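# Put three desk items onto their matching low shelves

## Task

Take each of the three items now on the desk and set it on top of whichever low shelf already holds items of the same kind. The robot must not tip over or finish leaning, or the task fails. An item counts as placed only if it stays there without the robot holding it.

## Robot and tools

Robot: a Rainbow Robotics RB-Y1 mobile manipulator. It has a wheeled base (two drive wheels plus two rear casters, 0.66 m long, 0.58 m wide, front edge 0.10 m ahead of the wheel axle) that can only drive straight and turn in place, never sideways. Above it is a folding leg and torso, then a head and two 7-joint arms, each with a parallel gripper. A loose object may occasionally be nudged by an outside push.

Frames: the base frame sits on the floor between the drive wheels, with x forward, y to the left and z up. The reported chest, left_hand and right_hand positions are in this frame. A hand point lies between the finger pads; the fingers extend along the hand's -z and close along its x. Printed hand positions can be off, more so when the arm is stretched far. The odometry frame is the base frame at scene start. base_odometry counts wheel rotation only, so wheel slip is counted as travel. Heading is in radians, left positive, from -3.142 to 3.142.

execute_actions(actions, cameras): actions is a list holding one action or none. An empty list only reports state and images. An action may contain:
- base: exactly one relative command measured from the base's last reported position. {"translate_m": d} is a straight drive in metres, forward positive, range -3 to 3. {"rotate_rad": d} is a turn in place in radians, counter-clockwise positive, range -3.2 to 3.2. A move needing more than 8.667 s is rejected.
- joints: a single flat dictionary covering the whole robot, keyed by joint name. Every value is an absolute target, in radians, except the grippers, which are in metres. Ranges: torso_squat_rad 0 to 1.2 (raising it lowers a level chest); torso_shift_rad -0.3 to 0.6 (positive pushes the hips forward); torso_pitch_rad -0.2 to 1.4 (positive leans forward); torso_yaw_rad -1.5 to 1.5 (left positive). Shoulder pitch ±2.356 (0 hangs, negative raises the arm forward). Left_shoulder_roll 0 to 3.141 and right_shoulder_roll -3.141 to 0, each lifting its arm sideways away from the body. Shoulder yaw ±2.094, elbow -2.617 to 0.01 (negative bends), forearm roll ±3.141, wrist pitch -1.57 to 1.919 (negative tips the hand forward), hand roll ±2.705. Grippers 0 to 0.1 m of opening. head_pan_rad ±0.523 and head_tilt_rad -0.35 to 1.57 (positive looks down). The sign conventions are identical on both arms. Tolerance is ±0.02 rad, or ±0.004 m for grippers.
- Combined torso limits: squat+shift<=1.52; squat-shift+pitch<=1.57; shift+0.5pitch-0.4squat<=0.7; shift+0.3pitch-0.5squat<=0.39. If these are broken, the torso stops partway and reports off_target.
- speeds: an optional lower cap, translate_m 0.05 to 0.4 m/s and rotate_rad 0.1 to 1.509 rad/s. min_time_s is an optional minimum duration of 0.1 to 8 s for the arm and head motions.
All the parts of an action start together. A joint or base left out of an action may keep pushing toward its earlier target. No action runs longer than 15 s. An unknown key or out-of-range value rejects the call, and nothing moves. cameras picks from head_camera, left_wrist_camera, right_wrist_camera or all; leaving it out means all, and [] means none. The pictures line lists the image order.

wait(seconds): 0 to 10 s with no new command, then the same report. zoom_image(camera, region): a close-up of [x0,y0,x1,y1] pixels from that camera's latest full image, at most 504x504. Head images are 896x504; wrist images are 644x364. finished_scene(scene): ends the scene irreversibly and reports success. Call it only once everything is resting in place.

Reading results: base_status and joint_status report how each commanded motion ended. done: reached the target. For the base, this only means the wheels turned fully. off_target: came to rest short and may still be pushing. limit_stop_at_<name>: a built-in limit halted it. contact_stop: the arm or torso met hard resistance, and its whole group (torso, left arm or right arm) freezes and forgets its targets. time_out: the motion took too long. stopped_with_arm: the torso halted because an arm had a contact stop. limit_stop_at_own_body: it halted just before hitting the robot's own body; move the parts apart. joint command not followed, with a cause line: an arm's targets were withheld to avoid self-collision or arm-arm collision, and may be retried later. Grippers in that action still move. on_its_own describes what the call did not command, where held at means the held target. After any reported stop, the remaining calls in that reply are skipped.

Recovery: free a stuck arm first in its own action, then the torso. If both hands share one object and the torso contact-stops as it starts with nothing blocking it, resend every arm joint at its current reading and then repeat the torso command.

Grasping: command an opening at least 0.005 m narrower than the object. An off_target gripper then means it is gripping.

Hazards: the base does not stop on contact and may spin its wheels or keep pushing furniture. A bent leg can extend ahead of the base. When the leg is pressed on furniture, the torso can shove the robot backward without odometry noticing. Each arm is rated for 3 kg. Heavy weight held far forward can tip the robot, and nothing prevents that. Never let the arms or grippers strike or squeeze each other; the collision check between arms ignores the grippers and palms. Joint load limits are 60.9 N m (shoulders), 31.3 (elbows) and 21.7 (forearm, wrist, hand). Reaching one triggers a 10 s whole-robot stop. Holding loads heats the motors: a MOTOR HOT warning appears at 65 °C, and at 80 °C the arm brakes (limit_stop_at_motor_heat), after which targets must be resent. Avoid drops, slips, slams and hard pushes. The simulation runs on while you compose replies, with the robot holding its last command. Quick, economical motions are preferred.

Head camera intrinsics: fx=fy=693.125, cx=449.818, cy=251.864. Left wrist camera: 319.162, 321.638, 181.555. Right wrist camera: 332.193, 318.783, 184.151.

Each tool is called after "Emit:" as name(argument=value, ...), one argument or row to a line, values as JSON.

## Session

Emit:
execute_actions(
  actions=[],
)

Scene clock: 0.00 s.
base_odometry: x=+0.000 y=+0.000 heading=+0.000 (m, m, rad; odometry frame)
base_status: not commanded
joint_positions: torso_squat_rad=+0.350 torso_shift_rad=+0.000 torso_pitch_rad=-0.001 torso_yaw_rad=-0.001 left_shoulder_pitch_rad=-0.014 left_shoulder_roll_rad=+0.024 left_shoulder_yaw_rad=-0.016 left_elbow_rad=-0.211 left_forearm_roll_rad=+0.049 left_wrist_pitch_rad=+0.047 left_hand_roll_rad=-0.016 left_gripper_m=+0.099 right_shoulder_pitch_rad=+0.030 right_shoulder_roll_rad=-0.008 right_shoulder_yaw_rad=+0.024 right_elbow_rad=-0.257 right_forearm_roll_rad=-0.005 right_wrist_pitch_rad=-0.042 right_hand_roll_rad=-0.002 right_gripper_m=+0.100 head_pan_rad=+0.000 head_tilt_rad=+0.400
joint_status: not commanded
chest: x=-0.2285 y=+0.0010 z=+1.2474 quat_wxyz=(+1.000, -0.001, +0.000, +0.000) (m; base frame)
left_hand: x=-0.1260 y=+0.2358 z=+0.5683 quat_wxyz=(+0.996, +0.008, -0.089, +0.005) (m; base frame)
right_hand: x=-0.1154 y=-0.2243 z=+0.5727 quat_wxyz=(+0.991, -0.003, -0.135, +0.004) (m; base frame)
pictures: head_camera, left_wrist_camera, right_wrist_camera
Images, in order (width x height): head_camera 896x504, left_wrist_camera 644x364, right_wrist_camera 644x364.

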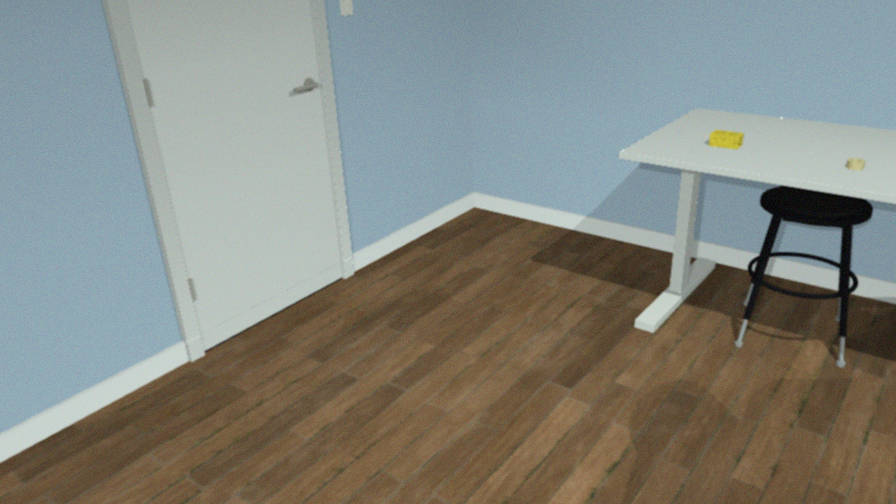

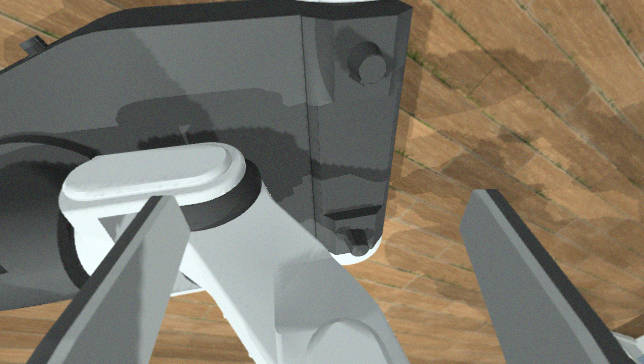

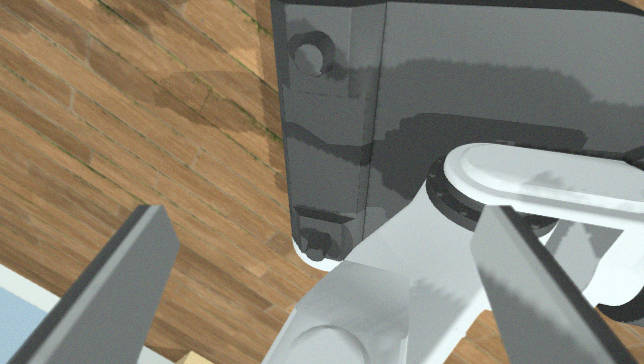

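Let me survey the room.

Emit:
execute_actions(
  actions=[
    {"base":{"rotate_rad":-1.0}},
  ],
  cameras=["head_camera"],
)

Emit:
execute_actions(
  actions=[
    {"base":{"rotate_rad":-1.0}},
  ],
  cameras=["head_camera"],
)

Emit:
execute_actions(
  actions=[
    {"base":{"rotate_rad":-1.0}},
  ],
  cameras=["head_camera"],
)

Emit:
execute_actions(
  actions=[
    {"base":{"rotate_rad":-1.0}},
  ],
  cameras=["head_camera"],
)

Emit:
execute_actions(
  actions=[
    {"base":{"rotate_rad":-1.0}},
  ],
  cameras=["head_camera"],
)

Scene clock: 13.13 s.
base_odometry: x=+0.000 y=+0.000 heading=-1.000 (m, m, rad; odometry frame)
base_status: done
joint_positions: torso_squat_rad=+0.350 torso_shift_rad=+0.000 torso_pitch_rad=-0.001 torso_yaw_rad=-0.001 left_shoulder_pitch_rad=-0.014 left_shoulder_roll_rad=+0.024 left_shoulder_yaw_rad=-0.016 left_elbow_rad=-0.211 left_forearm_roll_rad=+0.049 left_wrist_pitch_rad=+0.047 left_hand_roll_rad=-0.016 left_gripper_m=+0.099 right_shoulder_pitch_rad=+0.030 right_shoulder_roll_rad=-0.008 right_shoulder_yaw_rad=+0.024 right_elbow_rad=-0.257 right_forearm_roll_rad=-0.005 right_wrist_pitch_rad=-0.042 right_hand_roll_rad=-0.002 right_gripper_m=+0.100 head_pan_rad=+0.000 head_tilt_rad=+0.400
joint_status: not commanded
chest: x=-0.2285 y=+0.0010 z=+1.2474 quat_wxyz=(+1.000, -0.001, +0.000, +0.000) (m; base frame)
left_hand: x=-0.1260 y=+0.2358 z=+0.5683 quat_wxyz=(+0.996, +0.008, -0.089, +0.005) (m; base frame)
right_hand: x=-0.1154 y=-0.2243 z=+0.5727 quat_wxyz=(+0.991, -0.003, -0.135, +0.004) (m; base frame)
pictures: head_camera
Images, in order (width x height): head_camera 896x504.

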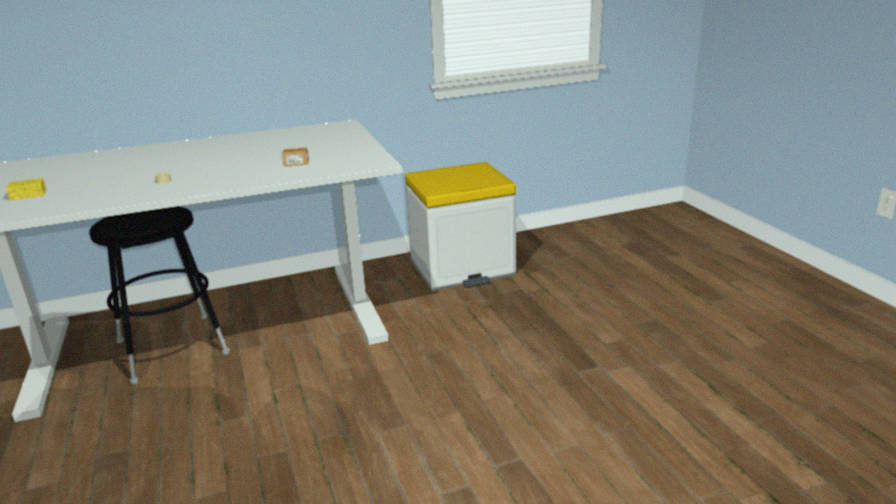

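Scene clock: 16.33 s.
base_odometry: x=+0.000 y=+0.000 heading=-1.999 (m, m, rad; odometry frame)
base_status: done
joint_positions: torso_squat_rad=+0.350 torso_shift_rad=+0.000 torso_pitch_rad=-0.001 torso_yaw_rad=-0.001 left_shoulder_pitch_rad=-0.014 left_shoulder_roll_rad=+0.024 left_shoulder_yaw_rad=-0.016 left_elbow_rad=-0.211 left_forearm_roll_rad=+0.049 left_wrist_pitch_rad=+0.047 left_hand_roll_rad=-0.016 left_gripper_m=+0.099 right_shoulder_pitch_rad=+0.030 right_shoulder_roll_rad=-0.008 right_shoulder_yaw_rad=+0.024 right_elbow_rad=-0.257 right_forearm_roll_rad=-0.005 right_wrist_pitch_rad=-0.042 right_hand_roll_rad=-0.002 right_gripper_m=+0.100 head_pan_rad=+0.000 head_tilt_rad=+0.400
joint_status: not commanded
chest: x=-0.2286 y=+0.0010 z=+1.2474 quat_wxyz=(+1.000, -0.001, +0.000, +0.000) (m; base frame)
left_hand: x=-0.1260 y=+0.2358 z=+0.5683 quat_wxyz=(+0.996, +0.008, -0.089, +0.005) (m; base frame)
right_hand: x=-0.1154 y=-0.2243 z=+0.5727 quat_wxyz=(+0.991, -0.003, -0.135, +0.004) (m; base frame)
pictures: head_camera
Images, in order (width x height): head_camera 896x504.

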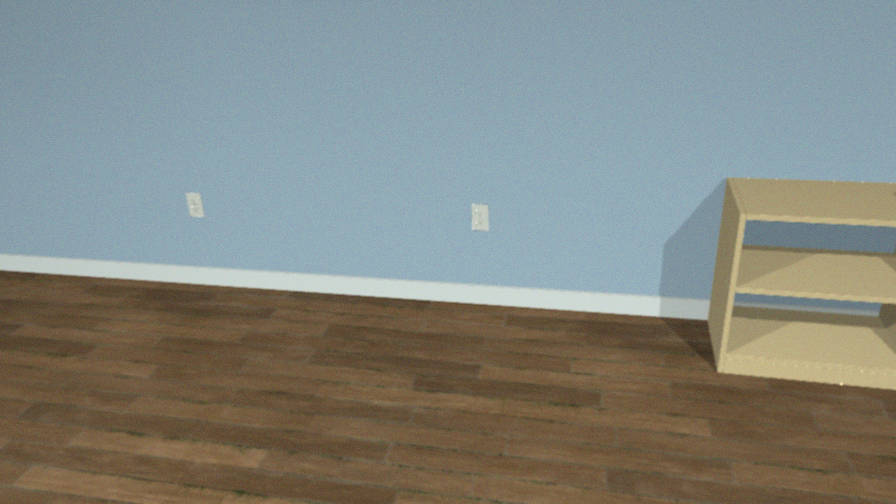

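Scene clock: 19.53 s.
base_odometry: x=+0.000 y=+0.000 heading=-2.999 (m, m, rad; odometry frame)
base_status: done
joint_positions: torso_squat_rad=+0.350 torso_shift_rad=+0.000 torso_pitch_rad=-0.001 torso_yaw_rad=-0.001 left_shoulder_pitch_rad=-0.014 left_shoulder_roll_rad=+0.024 left_shoulder_yaw_rad=-0.016 left_elbow_rad=-0.211 left_forearm_roll_rad=+0.049 left_wrist_pitch_rad=+0.047 left_hand_roll_rad=-0.016 left_gripper_m=+0.099 right_shoulder_pitch_rad=+0.030 right_shoulder_roll_rad=-0.008 right_shoulder_yaw_rad=+0.024 right_elbow_rad=-0.257 right_forearm_roll_rad=-0.005 right_wrist_pitch_rad=-0.042 right_hand_roll_rad=-0.002 right_gripper_m=+0.100 head_pan_rad=+0.000 head_tilt_rad=+0.400
joint_status: not commanded
chest: x=-0.2286 y=+0.0010 z=+1.2474 quat_wxyz=(+1.000, -0.001, +0.000, +0.000) (m; base frame)
left_hand: x=-0.1260 y=+0.2358 z=+0.5683 quat_wxyz=(+0.996, +0.008, -0.089, +0.005) (m; base frame)
right_hand: x=-0.1154 y=-0.2243 z=+0.5727 quat_wxyz=(+0.991, -0.003, -0.135, +0.004) (m; base frame)
pictures: head_camera
Images, in order (width x height): head_camera 896x504.

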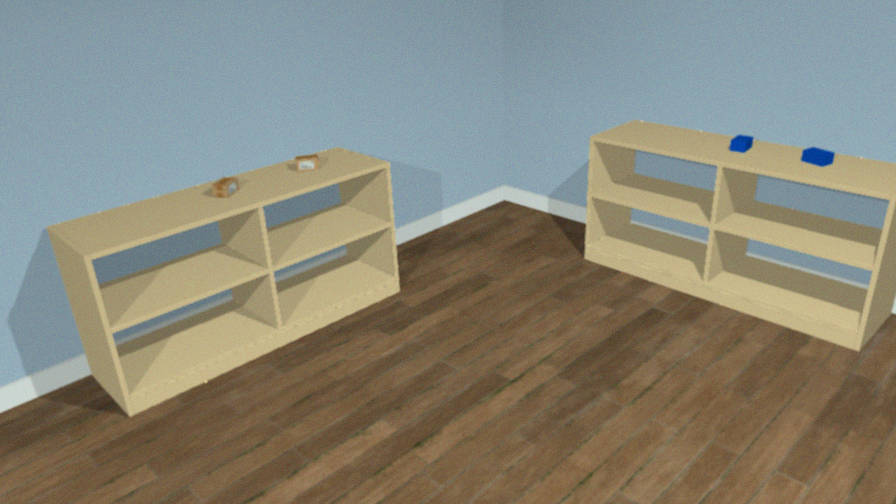

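Scene clock: 22.73 s.
base_odometry: x=+0.000 y=+0.000 heading=+2.285 (m, m, rad; odometry frame)
base_status: done
joint_positions: torso_squat_rad=+0.350 torso_shift_rad=+0.000 torso_pitch_rad=-0.001 torso_yaw_rad=-0.001 left_shoulder_pitch_rad=-0.014 left_shoulder_roll_rad=+0.024 left_shoulder_yaw_rad=-0.016 left_elbow_rad=-0.211 left_forearm_roll_rad=+0.049 left_wrist_pitch_rad=+0.047 left_hand_roll_rad=-0.016 left_gripper_m=+0.099 right_shoulder_pitch_rad=+0.030 right_shoulder_roll_rad=-0.008 right_shoulder_yaw_rad=+0.024 right_elbow_rad=-0.257 right_forearm_roll_rad=-0.005 right_wrist_pitch_rad=-0.042 right_hand_roll_rad=-0.002 right_gripper_m=+0.100 head_pan_rad=+0.000 head_tilt_rad=+0.400
joint_status: not commanded
chest: x=-0.2286 y=+0.0010 z=+1.2474 quat_wxyz=(+1.000, -0.001, +0.000, +0.000) (m; base frame)
left_hand: x=-0.1260 y=+0.2358 z=+0.5683 quat_wxyz=(+0.996, +0.008, -0.089, +0.005) (m; base frame)
right_hand: x=-0.1154 y=-0.2243 z=+0.5727 quat_wxyz=(+0.991, -0.003, -0.135, +0.004) (m; base frame)
pictures: head_camera
Images, in order (width x height): head_camera 896x504.

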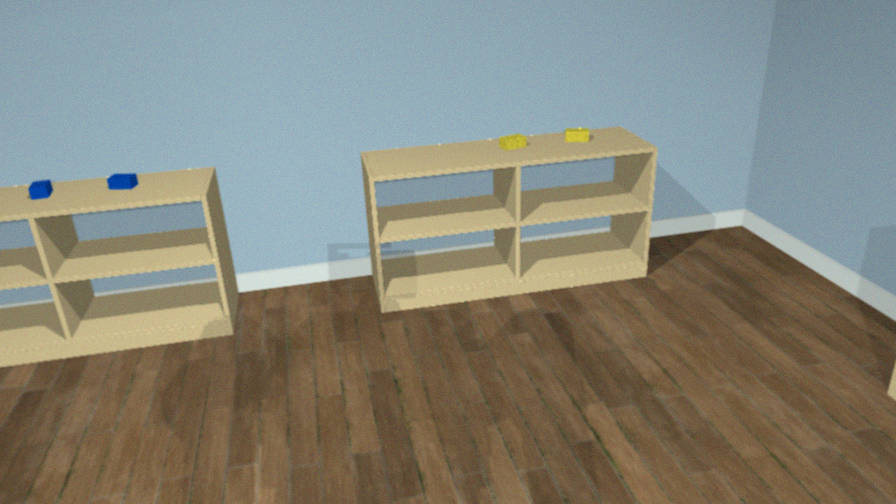

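Scene clock: 25.93 s.
base_odometry: x=+0.000 y=+0.000 heading=+1.286 (m, m, rad; odometry frame)
base_status: done
joint_positions: torso_squat_rad=+0.350 torso_shift_rad=+0.000 torso_pitch_rad=-0.001 torso_yaw_rad=-0.001 left_shoulder_pitch_rad=-0.014 left_shoulder_roll_rad=+0.024 left_shoulder_yaw_rad=-0.016 left_elbow_rad=-0.211 left_forearm_roll_rad=+0.049 left_wrist_pitch_rad=+0.047 left_hand_roll_rad=-0.016 left_gripper_m=+0.099 right_shoulder_pitch_rad=+0.030 right_shoulder_roll_rad=-0.008 right_shoulder_yaw_rad=+0.024 right_elbow_rad=-0.257 right_forearm_roll_rad=-0.005 right_wrist_pitch_rad=-0.042 right_hand_roll_rad=-0.002 right_gripper_m=+0.100 head_pan_rad=+0.000 head_tilt_rad=+0.400
joint_status: not commanded
chest: x=-0.2286 y=+0.0010 z=+1.2474 quat_wxyz=(+1.000, -0.001, +0.000, +0.000) (m; base frame)
left_hand: x=-0.1260 y=+0.2358 z=+0.5683 quat_wxyz=(+0.996, +0.008, -0.089, +0.005) (m; base frame)
right_hand: x=-0.1154 y=-0.2243 z=+0.5727 quat_wxyz=(+0.991, -0.003, -0.135, +0.004) (m; base frame)
pictures: head_camera
Images, in order (width x height): head_camera 896x504.

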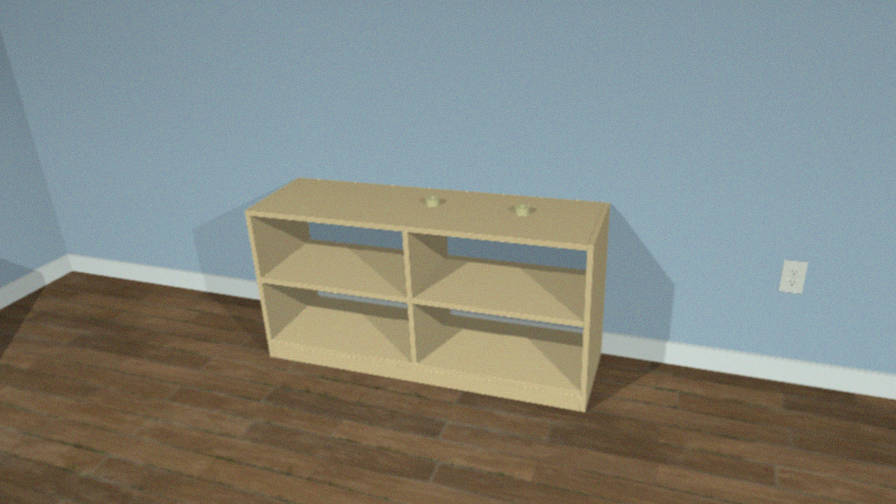

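Emit:
execute_actions(
  actions=[
    {"base":{"rotate_rad":-1.9}},
  ],
  cameras=["head_camera"],
)

Emit:
execute_actions(
  actions=[
    {"base":{"translate_m":1.2},"joints":{"head_tilt_rad":0.6}},
  ],
  cameras=["head_camera"],
)

Scene clock: 33.73 s.
base_odometry: x=+0.000 y=+0.000 heading=-0.614 (m, m, rad; odometry frame)
base_status: done
joint_positions: torso_squat_rad=+0.350 torso_shift_rad=-0.001 torso_pitch_rad=-0.001 torso_yaw_rad=-0.001 left_shoulder_pitch_rad=-0.014 left_shoulder_roll_rad=+0.024 left_shoulder_yaw_rad=-0.016 left_elbow_rad=-0.211 left_forearm_roll_rad=+0.049 left_wrist_pitch_rad=+0.047 left_hand_roll_rad=-0.016 left_gripper_m=+0.099 right_shoulder_pitch_rad=+0.030 right_shoulder_roll_rad=-0.008 right_shoulder_yaw_rad=+0.024 right_elbow_rad=-0.257 right_forearm_roll_rad=-0.005 right_wrist_pitch_rad=-0.042 right_hand_roll_rad=-0.002 right_gripper_m=+0.100 head_pan_rad=+0.000 head_tilt_rad=+0.400
joint_status: not commanded
chest: x=-0.2286 y=+0.0010 z=+1.2474 quat_wxyz=(+1.000, -0.001, +0.000, +0.000) (m; base frame)
left_hand: x=-0.1260 y=+0.2358 z=+0.5683 quat_wxyz=(+0.996, +0.008, -0.089, +0.005) (m; base frame)
right_hand: x=-0.1154 y=-0.2243 z=+0.5727 quat_wxyz=(+0.991, -0.003, -0.135, +0.004) (m; base frame)
pictures: head_camera
Images, in order (width x height): head_camera 896x504.

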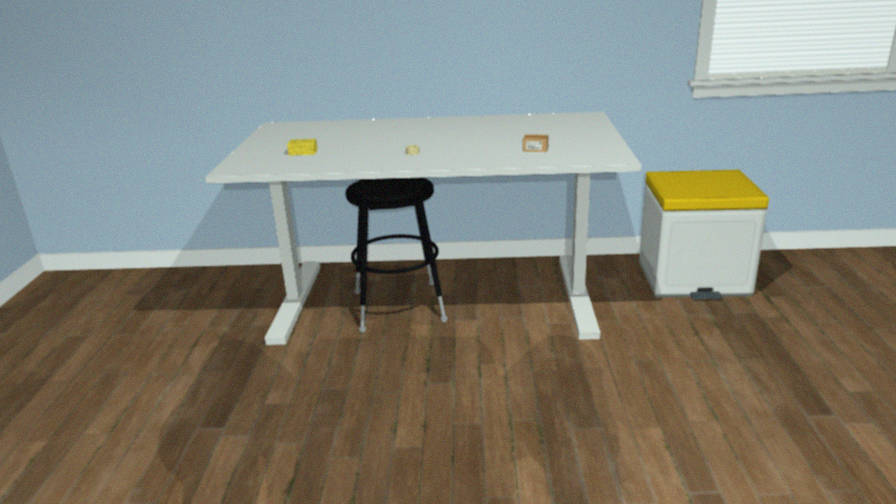

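Scene clock: 38.27 s.
base_odometry: x=+0.981 y=-0.692 heading=-0.614 (m, m, rad; odometry frame)
base_status: done
joint_positions: torso_squat_rad=+0.350 torso_shift_rad=+0.000 torso_pitch_rad=-0.001 torso_yaw_rad=-0.001 left_shoulder_pitch_rad=-0.014 left_shoulder_roll_rad=+0.024 left_shoulder_yaw_rad=-0.016 left_elbow_rad=-0.211 left_forearm_roll_rad=+0.049 left_wrist_pitch_rad=+0.047 left_hand_roll_rad=-0.016 left_gripper_m=+0.099 right_shoulder_pitch_rad=+0.030 right_shoulder_roll_rad=-0.008 right_shoulder_yaw_rad=+0.024 right_elbow_rad=-0.257 right_forearm_roll_rad=-0.005 right_wrist_pitch_rad=-0.042 right_hand_roll_rad=-0.002 right_gripper_m=+0.100 head_pan_rad=+0.000 head_tilt_rad=+0.600
joint_status: all done
chest: x=-0.2285 y=+0.0010 z=+1.2474 quat_wxyz=(+1.000, -0.001, +0.000, +0.000) (m; base frame)
left_hand: x=-0.1260 y=+0.2358 z=+0.5683 quat_wxyz=(+0.996, +0.008, -0.089, +0.005) (m; base frame)
right_hand: x=-0.1154 y=-0.2243 z=+0.5727 quat_wxyz=(+0.991, -0.003, -0.135, +0.004) (m; base frame)
pictures: head_camera
Images, in order (width x height): head_camera 896x504.

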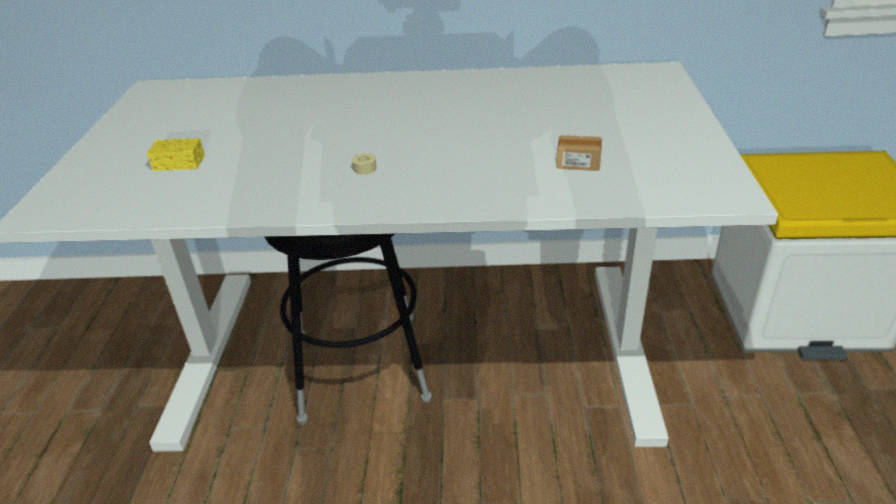

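Emit:
execute_actions(
  actions=[
    {"base":{"translate_m":0.5},"joints":{"left_shoulder_pitch_rad":-1.3,"left_elbow_rad":-0.5,"left_wrist_pitch_rad":1.5,"right_shoulder_pitch_rad":-1.3,"right_elbow_rad":-0.5,"right_wrist_pitch_rad":1.5,"head_tilt_rad":0.8}},
  ],
  cameras=["head_camera"],
)

Scene clock: 51.37 s.
base_odometry: x=+1.389 y=-0.980 heading=-0.615 (m, m, rad; odometry frame)
base_status: done
joint_positions: torso_squat_rad=+0.350 torso_shift_rad=+0.000 torso_pitch_rad=-0.001 torso_yaw_rad=-0.001 left_shoulder_pitch_rad=-1.300 left_shoulder_roll_rad=+0.024 left_shoulder_yaw_rad=-0.016 left_elbow_rad=-0.500 left_forearm_roll_rad=+0.049 left_wrist_pitch_rad=+1.500 left_hand_roll_rad=-0.016 left_gripper_m=+0.099 right_shoulder_pitch_rad=-1.249 right_shoulder_roll_rad=-0.008 right_shoulder_yaw_rad=+0.024 right_elbow_rad=-0.476 right_forearm_roll_rad=-0.005 right_wrist_pitch_rad=+1.411 right_hand_roll_rad=-0.002 right_gripper_m=+0.100 head_pan_rad=+0.000 head_tilt_rad=+0.800
joint_status: right_shoulder_pitch_rad time_out (moved -1.278 of -1.330); right_elbow_rad time_out (moved -0.219 of -0.243); right_wrist_pitch_rad time_out (moved +1.453 of +1.542); the others done
on_its_own: right_shoulder_pitch_rad is held at -1.248, not at your -1.300, since a time_out; right_elbow_rad is held at -0.476, not at your -0.500, since a time_out; right_wrist_pitch_rad is held at +1.411, not at your +1.500, since a time_out
chest: x=-0.2285 y=+0.0009 z=+1.2474 quat_wxyz=(+1.000, -0.001, +0.000, +0.000) (m; base frame)
left_hand: x=+0.3349 y=+0.0967 z=+1.0419 quat_wxyz=(+0.972, +0.087, -0.116, -0.183) (m; base frame)
right_hand: x=+0.3365 y=-0.1024 z=+1.0119 quat_wxyz=(+0.970, -0.101, -0.126, +0.179) (m; base frame)
pictures: head_camera
joint command not followed: on one or more control steps a check withheld the commanded joint targets of the right arm, and it was not sent them on those steps.
cause: the commanded joint targets would bring a part of the robot too close to another arm (this arm's wrist and the other arm's wrist); next, command targets that bring no part of the robot closer to that arm.
Images, in order (width x height): head_camera 896x504.

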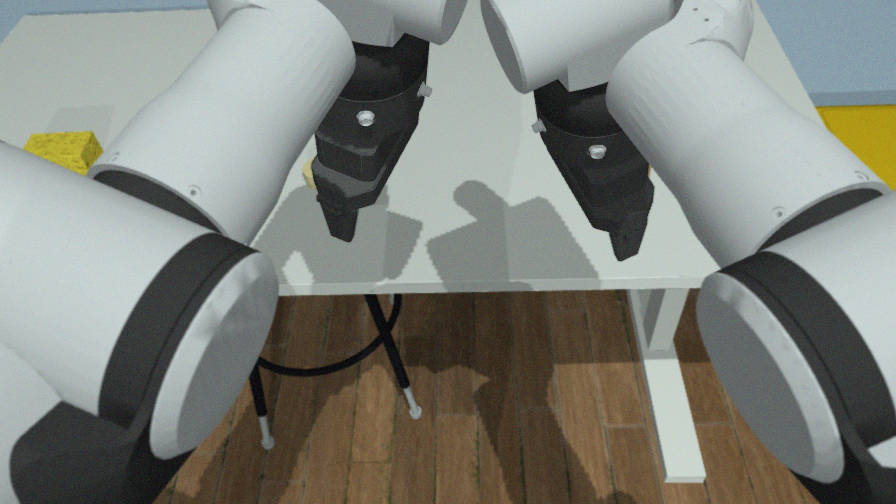

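Emit:
execute_actions(
  actions=[
    {"base":{"translate_m":0.4},"joints":{"left_shoulder_roll_rad":0.35,"right_shoulder_roll_rad":-0.5,"torso_pitch_rad":0.3,"left_wrist_pitch_rad":1.2,"right_wrist_pitch_rad":1.2}},
  ],
)

Scene clock: 56.40 s.
base_odometry: x=+1.716 y=-1.211 heading=-0.615 (m, m, rad; odometry frame)
base_status: done
joint_positions: torso_squat_rad=+0.350 torso_shift_rad=+0.000 torso_pitch_rad=+0.300 torso_yaw_rad=-0.001 left_shoulder_pitch_rad=-1.300 left_shoulder_roll_rad=+0.350 left_shoulder_yaw_rad=-0.016 left_elbow_rad=-0.500 left_forearm_roll_rad=+0.049 left_wrist_pitch_rad=+1.200 left_hand_roll_rad=-0.016 left_gripper_m=+0.099 right_shoulder_pitch_rad=-1.249 right_shoulder_roll_rad=-0.500 right_shoulder_yaw_rad=+0.024 right_elbow_rad=-0.476 right_forearm_roll_rad=-0.005 right_wrist_pitch_rad=+1.200 right_hand_roll_rad=-0.002 right_gripper_m=+0.100 head_pan_rad=+0.000 head_tilt_rad=+0.800
joint_status: all done
on_its_own: right_shoulder_pitch_rad is held at -1.248, not at your -1.300, since a time_out; right_elbow_rad is held at -0.476, not at your -0.500, since a time_out
chest: x=-0.1368 y=+0.0010 z=+1.2336 quat_wxyz=(+0.989, -0.001, +0.149, +0.000) (m; base frame)
left_hand: x=+0.4598 y=+0.2818 z=+0.9259 quat_wxyz=(+0.976, +0.139, -0.145, -0.083) (m; base frame)
right_hand: x=+0.4376 y=-0.4015 z=+0.9349 quat_wxyz=(+0.969, -0.216, -0.120, +0.020) (m; base frame)
pictures: head_camera, left_wrist_camera, right_wrist_camera
Images, in order (width x height): head_camera 896x504, left_wrist_camera 644x364, right_wrist_camera 644x364.

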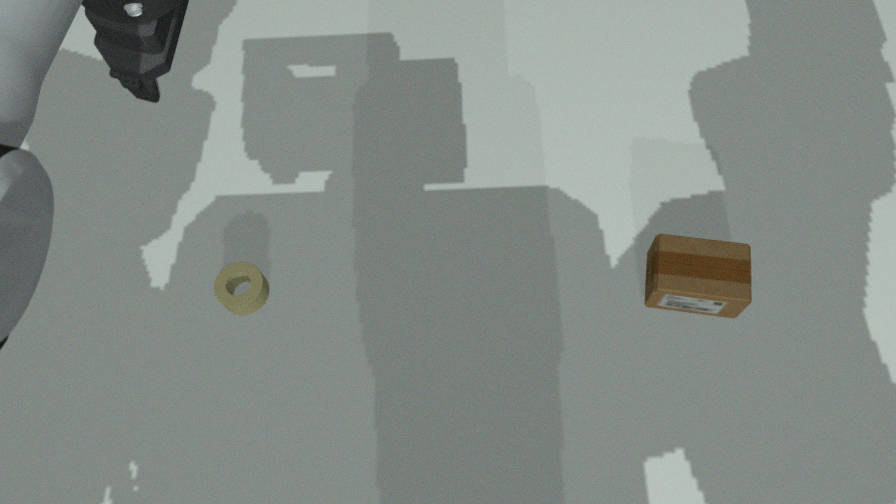

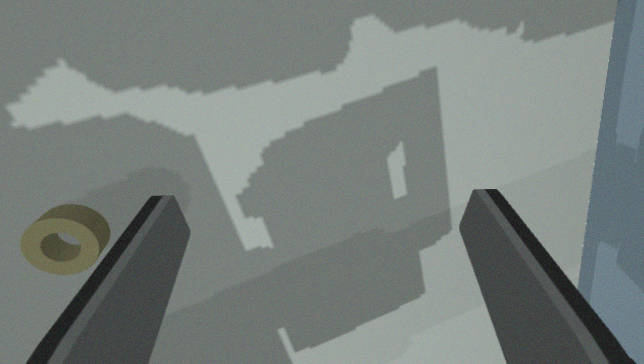

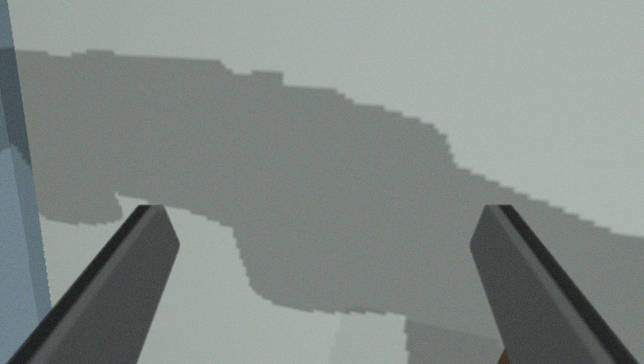

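Emit:
execute_actions(
  actions=[
    {"base":{"translate_m":-0.12},"joints":{"left_shoulder_roll_rad":0.31,"right_shoulder_roll_rad":-0.33,"torso_squat_rad":0.6}},
  ],
)

Scene clock: 62.00 s.
base_odometry: x=+1.618 y=-1.142 heading=-0.614 (m, m, rad; odometry frame)
base_status: done
joint_positions: torso_squat_rad=+0.600 torso_shift_rad=+0.000 torso_pitch_rad=+0.300 torso_yaw_rad=-0.001 left_shoulder_pitch_rad=-1.300 left_shoulder_roll_rad=+0.310 left_shoulder_yaw_rad=-0.016 left_elbow_rad=-0.500 left_forearm_roll_rad=+0.049 left_wrist_pitch_rad=+1.200 left_hand_roll_rad=-0.016 left_gripper_m=+0.099 right_shoulder_pitch_rad=-1.249 right_shoulder_roll_rad=-0.330 right_shoulder_yaw_rad=+0.024 right_elbow_rad=-0.476 right_forearm_roll_rad=-0.005 right_wrist_pitch_rad=+1.200 right_hand_roll_rad=-0.002 right_gripper_m=+0.100 head_pan_rad=+0.000 head_tilt_rad=+0.800
joint_status: all done
on_its_own: right_shoulder_pitch_rad is held at -1.248, not at your -1.300, since a time_out; right_elbow_rad is held at -0.476, not at your -0.500, since a time_out
chest: x=-0.1369 y=+0.0009 z=+1.1538 quat_wxyz=(+0.989, -0.001, +0.149, +0.000) (m; base frame)
left_hand: x=+0.4562 y=+0.2556 z=+0.8378 quat_wxyz=(+0.977, +0.126, -0.142, -0.097) (m; base frame)
right_hand: x=+0.4321 y=-0.2923 z=+0.8124 quat_wxyz=(+0.978, -0.160, -0.108, +0.083) (m; base frame)
pictures: head_camera, left_wrist_camera, right_wrist_camera
Images, in order (width x height): head_camera 896x504, left_wrist_camera 644x364, right_wrist_camera 644x364.

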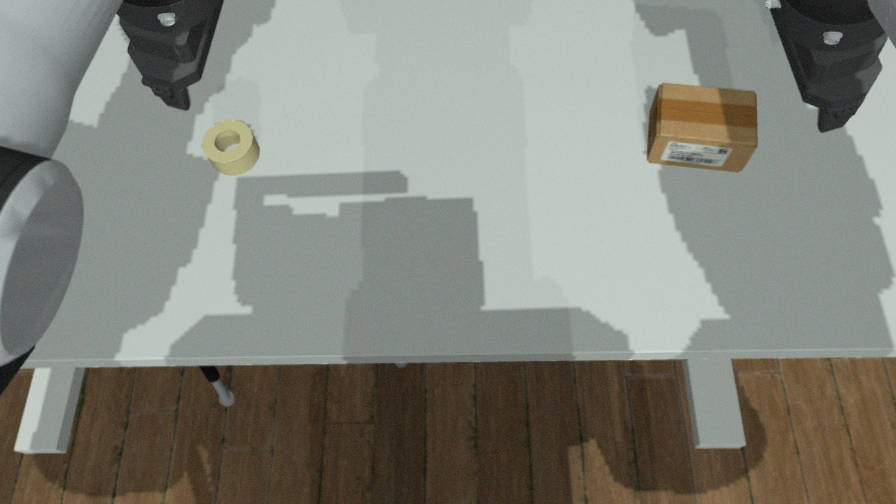

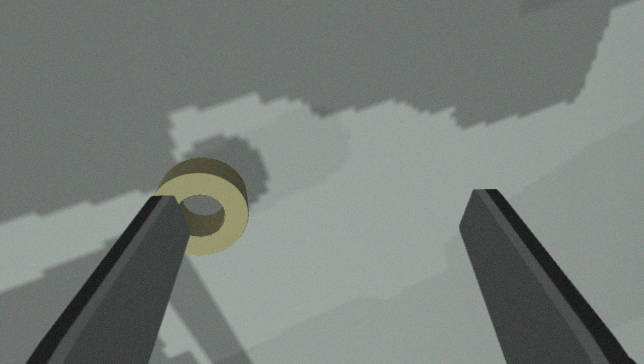

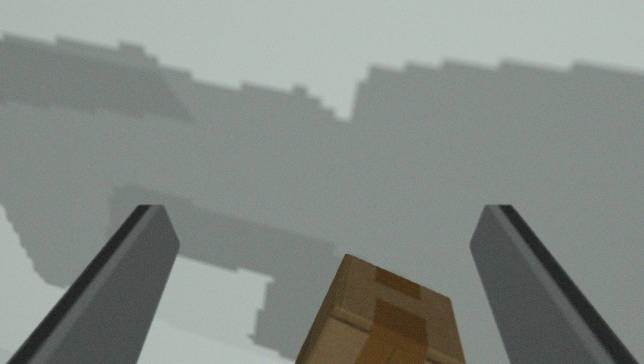

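Emit:
execute_actions(
  actions=[
    {"base":{"translate_m":-0.04},"joints":{"left_shoulder_roll_rad":0.27,"right_shoulder_roll_rad":-0.2,"torso_squat_rad":0.72}},
  ],
)

Scene clock: 66.67 s.
base_odometry: x=+1.585 y=-1.119 heading=-0.614 (m, m, rad; odometry frame)
base_status: done
joint_positions: torso_squat_rad=+0.674 torso_shift_rad=-0.002 torso_pitch_rad=+0.296 torso_yaw_rad=-0.001 left_shoulder_pitch_rad=-1.300 left_shoulder_roll_rad=+0.270 left_shoulder_yaw_rad=-0.016 left_elbow_rad=-0.500 left_forearm_roll_rad=+0.049 left_wrist_pitch_rad=+1.200 left_hand_roll_rad=-0.016 left_gripper_m=+0.099 right_shoulder_pitch_rad=-1.252 right_shoulder_roll_rad=-0.201 right_shoulder_yaw_rad=+0.024 right_elbow_rad=-0.478 right_forearm_roll_rad=-0.005 right_wrist_pitch_rad=+1.200 right_hand_roll_rad=-0.002 right_gripper_m=+0.100 head_pan_rad=+0.000 head_tilt_rad=+0.800
joint_status: torso_squat_rad contact_stop (moved +0.074 of +0.120); the others done
on_its_own: torso_squat_rad is held at +0.674, not at your +0.720, since a contact_stop; right_shoulder_pitch_rad is held at -1.248, not at your -1.300, since a time_out; right_elbow_rad is held at -0.476, not at your -0.500, since a time_out
chest: x=-0.1390 y=+0.0010 z=+1.1233 quat_wxyz=(+0.989, -0.001, +0.147, +0.000) (m; base frame)
left_hand: x=+0.4508 y=+0.2295 z=+0.8015 quat_wxyz=(+0.977, +0.113, -0.140, -0.112) (m; base frame)
right_hand: x=+0.4184 y=-0.2075 z=+0.7616 quat_wxyz=(+0.979, -0.118, -0.103, +0.130) (m; base frame)
pictures: head_camera, left_wrist_camera, right_wrist_camera
Images, in order (width x height): head_camera 896x504, left_wrist_camera 644x364, right_wrist_camera 644x364.

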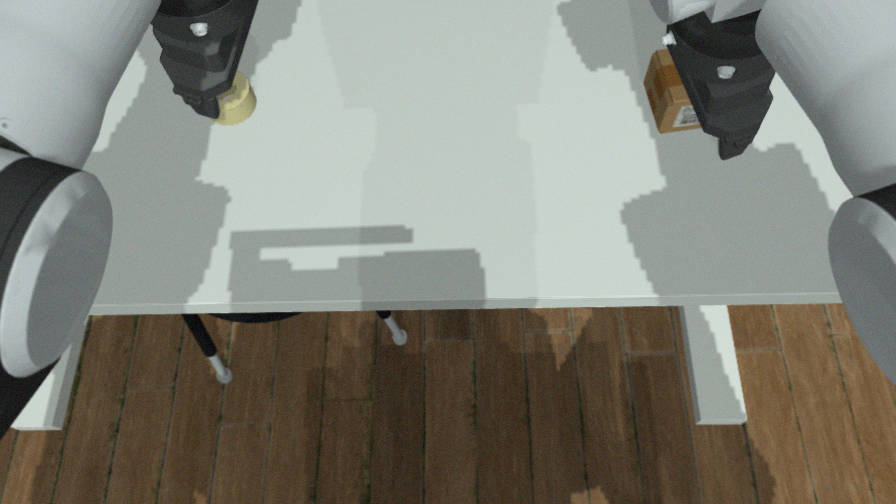

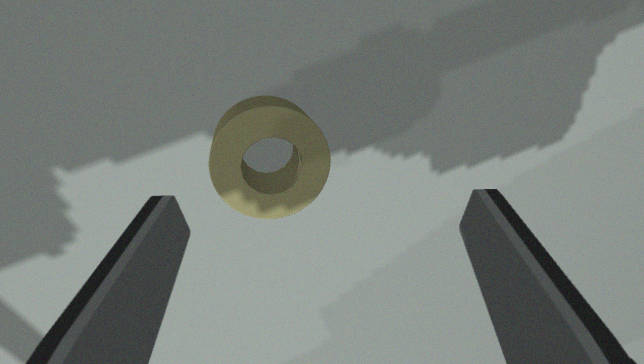

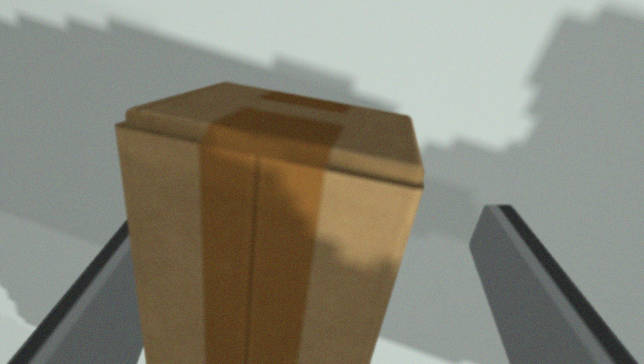

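Emit:
execute_actions(
  actions=[
    {"joints":{"right_shoulder_pitch_rad":-1.36,"right_elbow_rad":-0.4,"right_wrist_pitch_rad":1.25,"left_shoulder_pitch_rad":-1.22,"left_elbow_rad":-0.55}},
  ],
)

Scene clock: 69.00 s.
base_odometry: x=+1.585 y=-1.119 heading=-0.613 (m, m, rad; odometry frame)
base_status: not commanded
joint_positions: torso_squat_rad=+0.674 torso_shift_rad=-0.002 torso_pitch_rad=+0.297 torso_yaw_rad=-0.001 left_shoulder_pitch_rad=-1.220 left_shoulder_roll_rad=+0.270 left_shoulder_yaw_rad=-0.016 left_elbow_rad=-0.550 left_forearm_roll_rad=+0.049 left_wrist_pitch_rad=+1.200 left_hand_roll_rad=-0.016 left_gripper_m=+0.099 right_shoulder_pitch_rad=-1.360 right_shoulder_roll_rad=-0.200 right_shoulder_yaw_rad=+0.024 right_elbow_rad=-0.400 right_forearm_roll_rad=-0.005 right_wrist_pitch_rad=+1.250 right_hand_roll_rad=-0.002 right_gripper_m=+0.100 head_pan_rad=+0.000 head_tilt_rad=+0.800
joint_status: all done
on_its_own: torso_squat_rad is held at +0.674, not at your +0.720, since a contact_stop
chest: x=-0.1385 y=+0.0009 z=+1.1232 quat_wxyz=(+0.989, -0.001, +0.148, +0.000) (m; base frame)
left_hand: x=+0.4329 y=+0.2403 z=+0.7739 quat_wxyz=(+0.980, +0.112, -0.125, -0.108) (m; base frame)
right_hand: x=+0.4287 y=-0.1978 z=+0.7928 quat_wxyz=(+0.979, -0.125, -0.093, +0.133) (m; base frame)
pictures: head_camera, left_wrist_camera, right_wrist_camera
Images, in order (width x height): head_camera 896x504, left_wrist_camera 644x364, right_wrist_camera 644x364.

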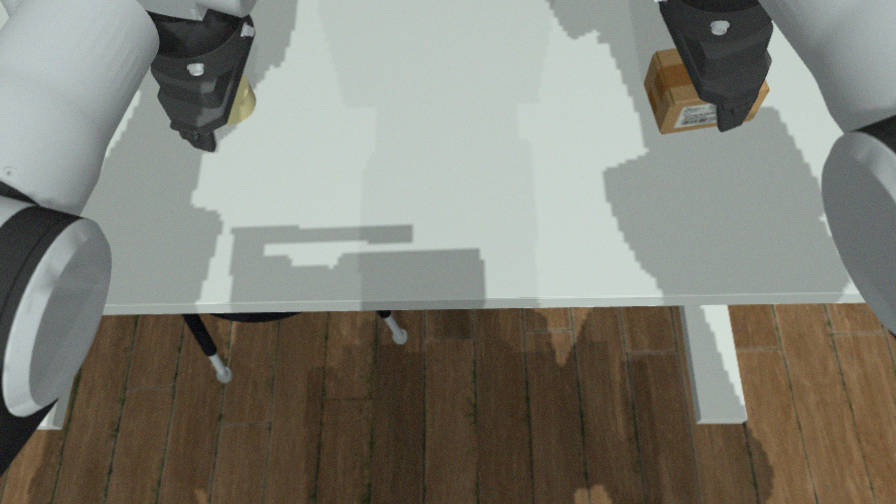

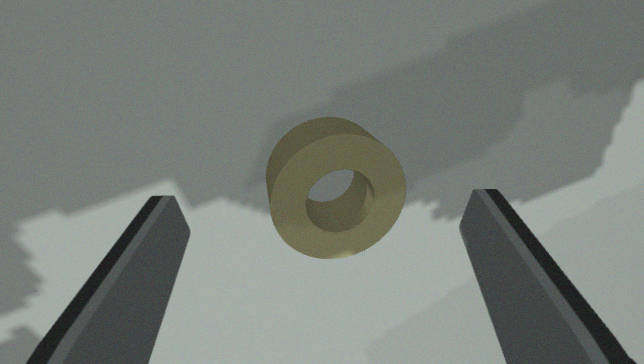

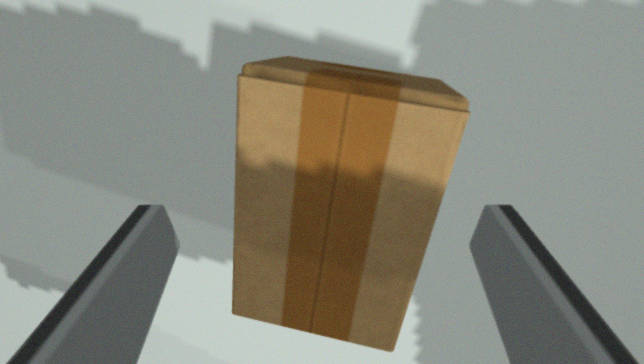

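Both centred. Lower a bit.

Emit:
execute_actions(
  actions=[
    {"joints":{"torso_squat_rad":0.77}},
  ],
)

Scene clock: 71.37 s.
base_odometry: x=+1.585 y=-1.119 heading=-0.614 (m, m, rad; odometry frame)
base_status: not commanded
joint_positions: torso_squat_rad=+0.723 torso_shift_rad=-0.004 torso_pitch_rad=+0.289 torso_yaw_rad=+0.000 left_shoulder_pitch_rad=-1.225 left_shoulder_roll_rad=+0.272 left_shoulder_yaw_rad=-0.016 left_elbow_rad=-0.553 left_forearm_roll_rad=+0.048 left_wrist_pitch_rad=+1.200 left_hand_roll_rad=-0.016 left_gripper_m=+0.099 right_shoulder_pitch_rad=-1.360 right_shoulder_roll_rad=-0.200 right_shoulder_yaw_rad=+0.024 right_elbow_rad=-0.400 right_forearm_roll_rad=-0.005 right_wrist_pitch_rad=+1.250 right_hand_roll_rad=-0.002 right_gripper_m=+0.100 head_pan_rad=+0.000 head_tilt_rad=+0.800
joint_status: torso_squat_rad contact_stop (moved +0.048 of +0.096)
on_its_own: torso_squat_rad is held at +0.722, not at your +0.770, since a contact_stop
chest: x=-0.1420 y=+0.0005 z=+1.1021 quat_wxyz=(+0.990, -0.001, +0.144, +0.000) (m; base frame)
left_hand: x=+0.4352 y=+0.2404 z=+0.7615 quat_wxyz=(+0.979, +0.114, -0.133, -0.107) (m; base frame)
right_hand: x=+0.4275 y=-0.1976 z=+0.7756 quat_wxyz=(+0.978, -0.125, -0.096, +0.133) (m; base frame)
pictures: head_camera, left_wrist_camera, right_wrist_camera
Images, in order (width x height): head_camera 896x504, left_wrist_camera 644x364, right_wrist_camera 644x364.

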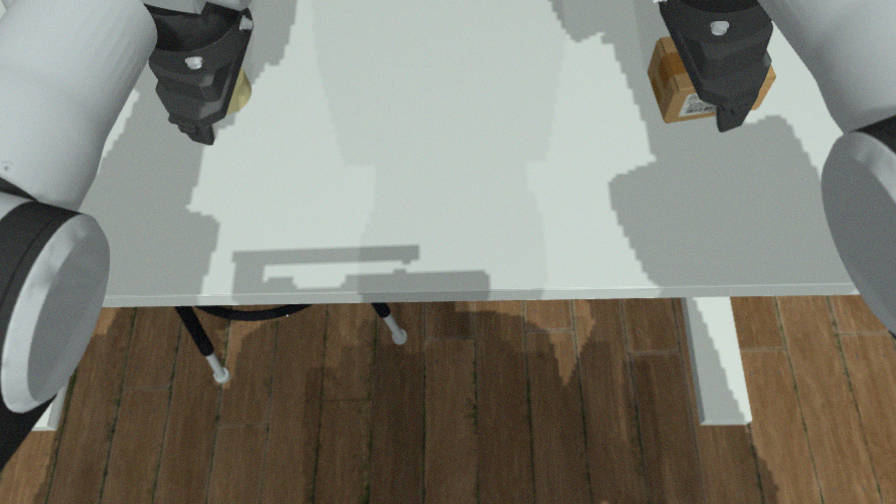

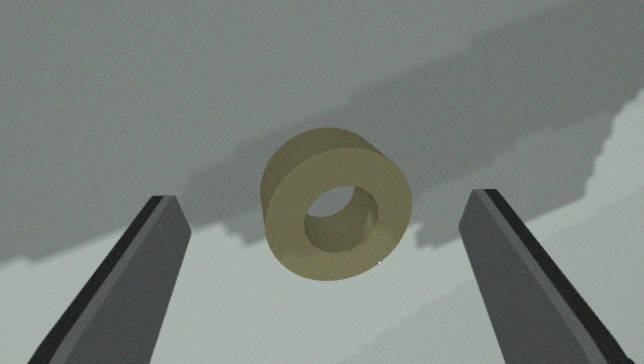

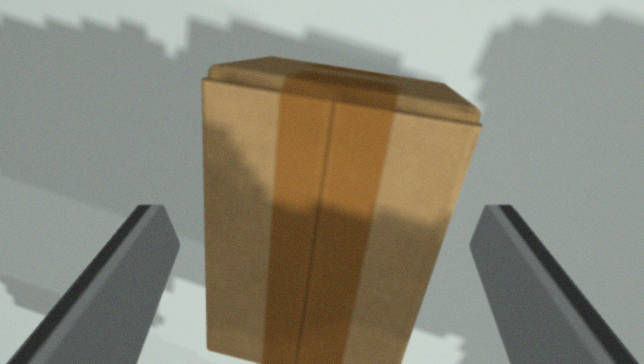

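Left fingers touch the desk. Close left, lower right a little.

Emit:
execute_actions(
  actions=[
    {"joints":{"left_gripper_m":0.0,"right_shoulder_pitch_rad":-1.31,"right_wrist_pitch_rad":1.2}},
  ],
  cameras=[],
)

Emit:
execute_actions(
  actions=[
    {"joints":{"right_gripper_m":0.0}},
  ],
  cameras=[],
)

Emit:
execute_actions(
  actions=[
    {"joints":{"torso_squat_rad":0.35}},
  ],
)

Scene clock: 75.43 s.
base_odometry: x=+1.585 y=-1.119 heading=-0.614 (m, m, rad; odometry frame)
base_status: not commanded
joint_positions: torso_squat_rad=+0.723 torso_shift_rad=-0.004 torso_pitch_rad=+0.290 torso_yaw_rad=+0.000 left_shoulder_pitch_rad=-1.221 left_shoulder_roll_rad=+0.270 left_shoulder_yaw_rad=-0.016 left_elbow_rad=-0.551 left_forearm_roll_rad=+0.049 left_wrist_pitch_rad=+1.200 left_hand_roll_rad=-0.016 left_gripper_m=+0.049 right_shoulder_pitch_rad=-1.326 right_shoulder_roll_rad=-0.203 right_shoulder_yaw_rad=+0.025 right_elbow_rad=-0.407 right_forearm_roll_rad=-0.004 right_wrist_pitch_rad=+1.202 right_hand_roll_rad=-0.002 right_gripper_m=+0.100 head_pan_rad=-0.001 head_tilt_rad=+0.800
joint_status: left_gripper_m off_target (ended at +0.049, target +0.000); right_shoulder_pitch_rad contact_stop (moved +0.034 of +0.050); the others done
on_its_own: torso_squat_rad is held at +0.722, not at your +0.770, since a contact_stop
chest: x=-0.1417 y=+0.0009 z=+1.1021 quat_wxyz=(+0.990, -0.001, +0.145, +0.000) (m; base frame)
left_hand: x=+0.4326 y=+0.2404 z=+0.7575 quat_wxyz=(+0.979, +0.112, -0.130, -0.107) (m; base frame)
right_hand: x=+0.4275 y=-0.2027 z=+0.7620 quat_wxyz=(+0.978, -0.123, -0.106, +0.132) (m; base frame)
pictures: none
No camera images: the call's "cameras" was empty. Leave "cameras" out to get every camera's image.

not run: a stop came earlier in this reply.

not run: a stop came earlier in this reply.

Emit:
execute_actions(
  actions=[
    {"joints":{"right_gripper_m":0.0}},
  ],
  cameras=[],
)

Emit:
execute_actions(
  actions=[
    {"joints":{"torso_squat_rad":0.35},"base":{"translate_m":-0.3}},
  ],
)

Scene clock: 78.37 s.
base_odometry: x=+1.585 y=-1.119 heading=-0.614 (m, m, rad; odometry frame)
base_status: not commanded
joint_positions: torso_squat_rad=+0.723 torso_shift_rad=-0.004 torso_pitch_rad=+0.290 torso_yaw_rad=+0.000 left_shoulder_pitch_rad=-1.221 left_shoulder_roll_rad=+0.270 left_shoulder_yaw_rad=-0.016 left_elbow_rad=-0.551 left_forearm_roll_rad=+0.049 left_wrist_pitch_rad=+1.200 left_hand_roll_rad=-0.016 left_gripper_m=+0.049 right_shoulder_pitch_rad=-1.324 right_shoulder_roll_rad=-0.203 right_shoulder_yaw_rad=+0.025 right_elbow_rad=-0.406 right_forearm_roll_rad=-0.004 right_wrist_pitch_rad=+1.202 right_hand_roll_rad=-0.002 right_gripper_m=+0.067 head_pan_rad=-0.001 head_tilt_rad=+0.800
joint_status: right_gripper_m off_target (ended at +0.067, target +0.000)
on_its_own: torso_squat_rad is held at +0.722, not at your +0.770, since a contact_stop
chest: x=-0.1415 y=+0.0008 z=+1.1021 quat_wxyz=(+0.989, -0.001, +0.145, +0.000) (m; base frame)
left_hand: x=+0.4327 y=+0.2404 z=+0.7573 quat_wxyz=(+0.979, +0.112, -0.129, -0.107) (m; base frame)
right_hand: x=+0.4264 y=-0.2031 z=+0.7604 quat_wxyz=(+0.978, -0.123, -0.105, +0.132) (m; base frame)
pictures: none
No camera images: the call's "cameras" was empty. Leave "cameras" out to get every camera's image.

Scene clock: 80.80 s.
base_odometry: x=+1.340 y=-0.946 heading=-0.614 (m, m, rad; odometry frame)
base_status: done
joint_positions: torso_squat_rad=+0.350 torso_shift_rad=-0.004 torso_pitch_rad=+0.291 torso_yaw_rad=+0.000 left_shoulder_pitch_rad=-1.220 left_shoulder_roll_rad=+0.270 left_shoulder_yaw_rad=-0.016 left_elbow_rad=-0.550 left_forearm_roll_rad=+0.049 left_wrist_pitch_rad=+1.200 left_hand_roll_rad=-0.016 left_gripper_m=+0.049 right_shoulder_pitch_rad=-1.324 right_shoulder_roll_rad=-0.202 right_shoulder_yaw_rad=+0.025 right_elbow_rad=-0.406 right_forearm_roll_rad=-0.005 right_wrist_pitch_rad=+1.202 right_hand_roll_rad=-0.002 right_gripper_m=+0.063 head_pan_rad=-0.001 head_tilt_rad=+0.800
joint_status: all done
on_its_own: right_gripper_m moved -0.004 toward your old target +0.000
chest: x=-0.1415 y=+0.0009 z=+1.2344 quat_wxyz=(+0.989, -0.001, +0.145, +0.000) (m; base frame)
left_hand: x=+0.4318 y=+0.2406 z=+0.8883 quat_wxyz=(+0.980, +0.112, -0.128, -0.107) (m; base frame)
right_hand: x=+0.4258 y=-0.2031 z=+0.8917 quat_wxyz=(+0.978, -0.123, -0.104, +0.132) (m; base frame)
pictures: head_camera, left_wrist_camera, right_wrist_camera
Images, in order (width x height): head_camera 896x504, left_wrist_camera 644x364, right_wrist_camera 644x364.

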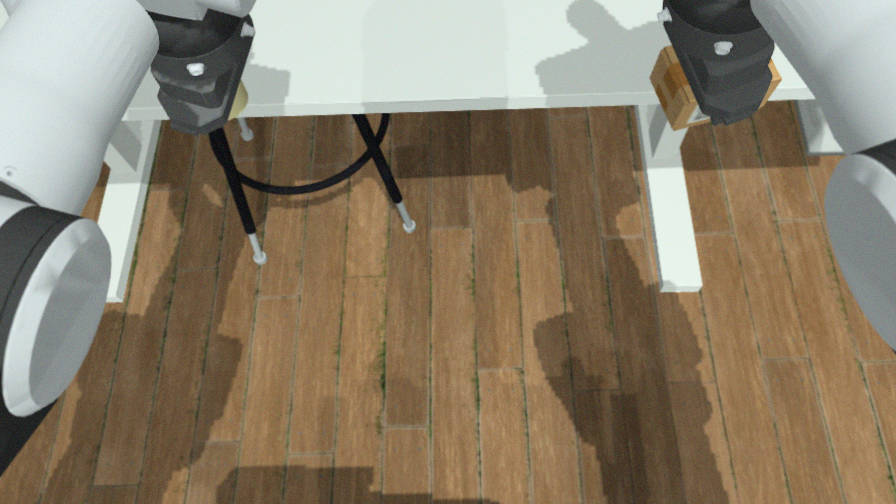

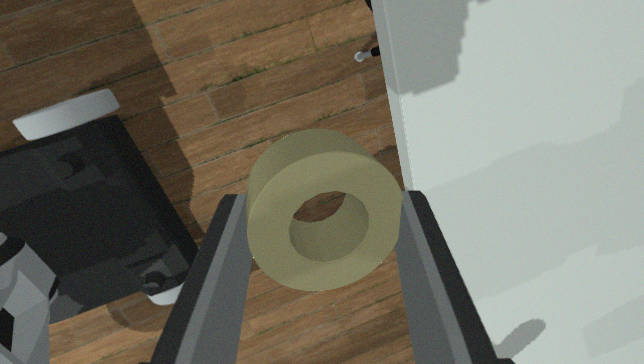

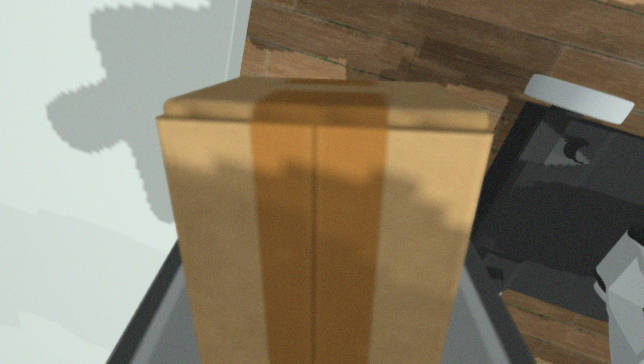

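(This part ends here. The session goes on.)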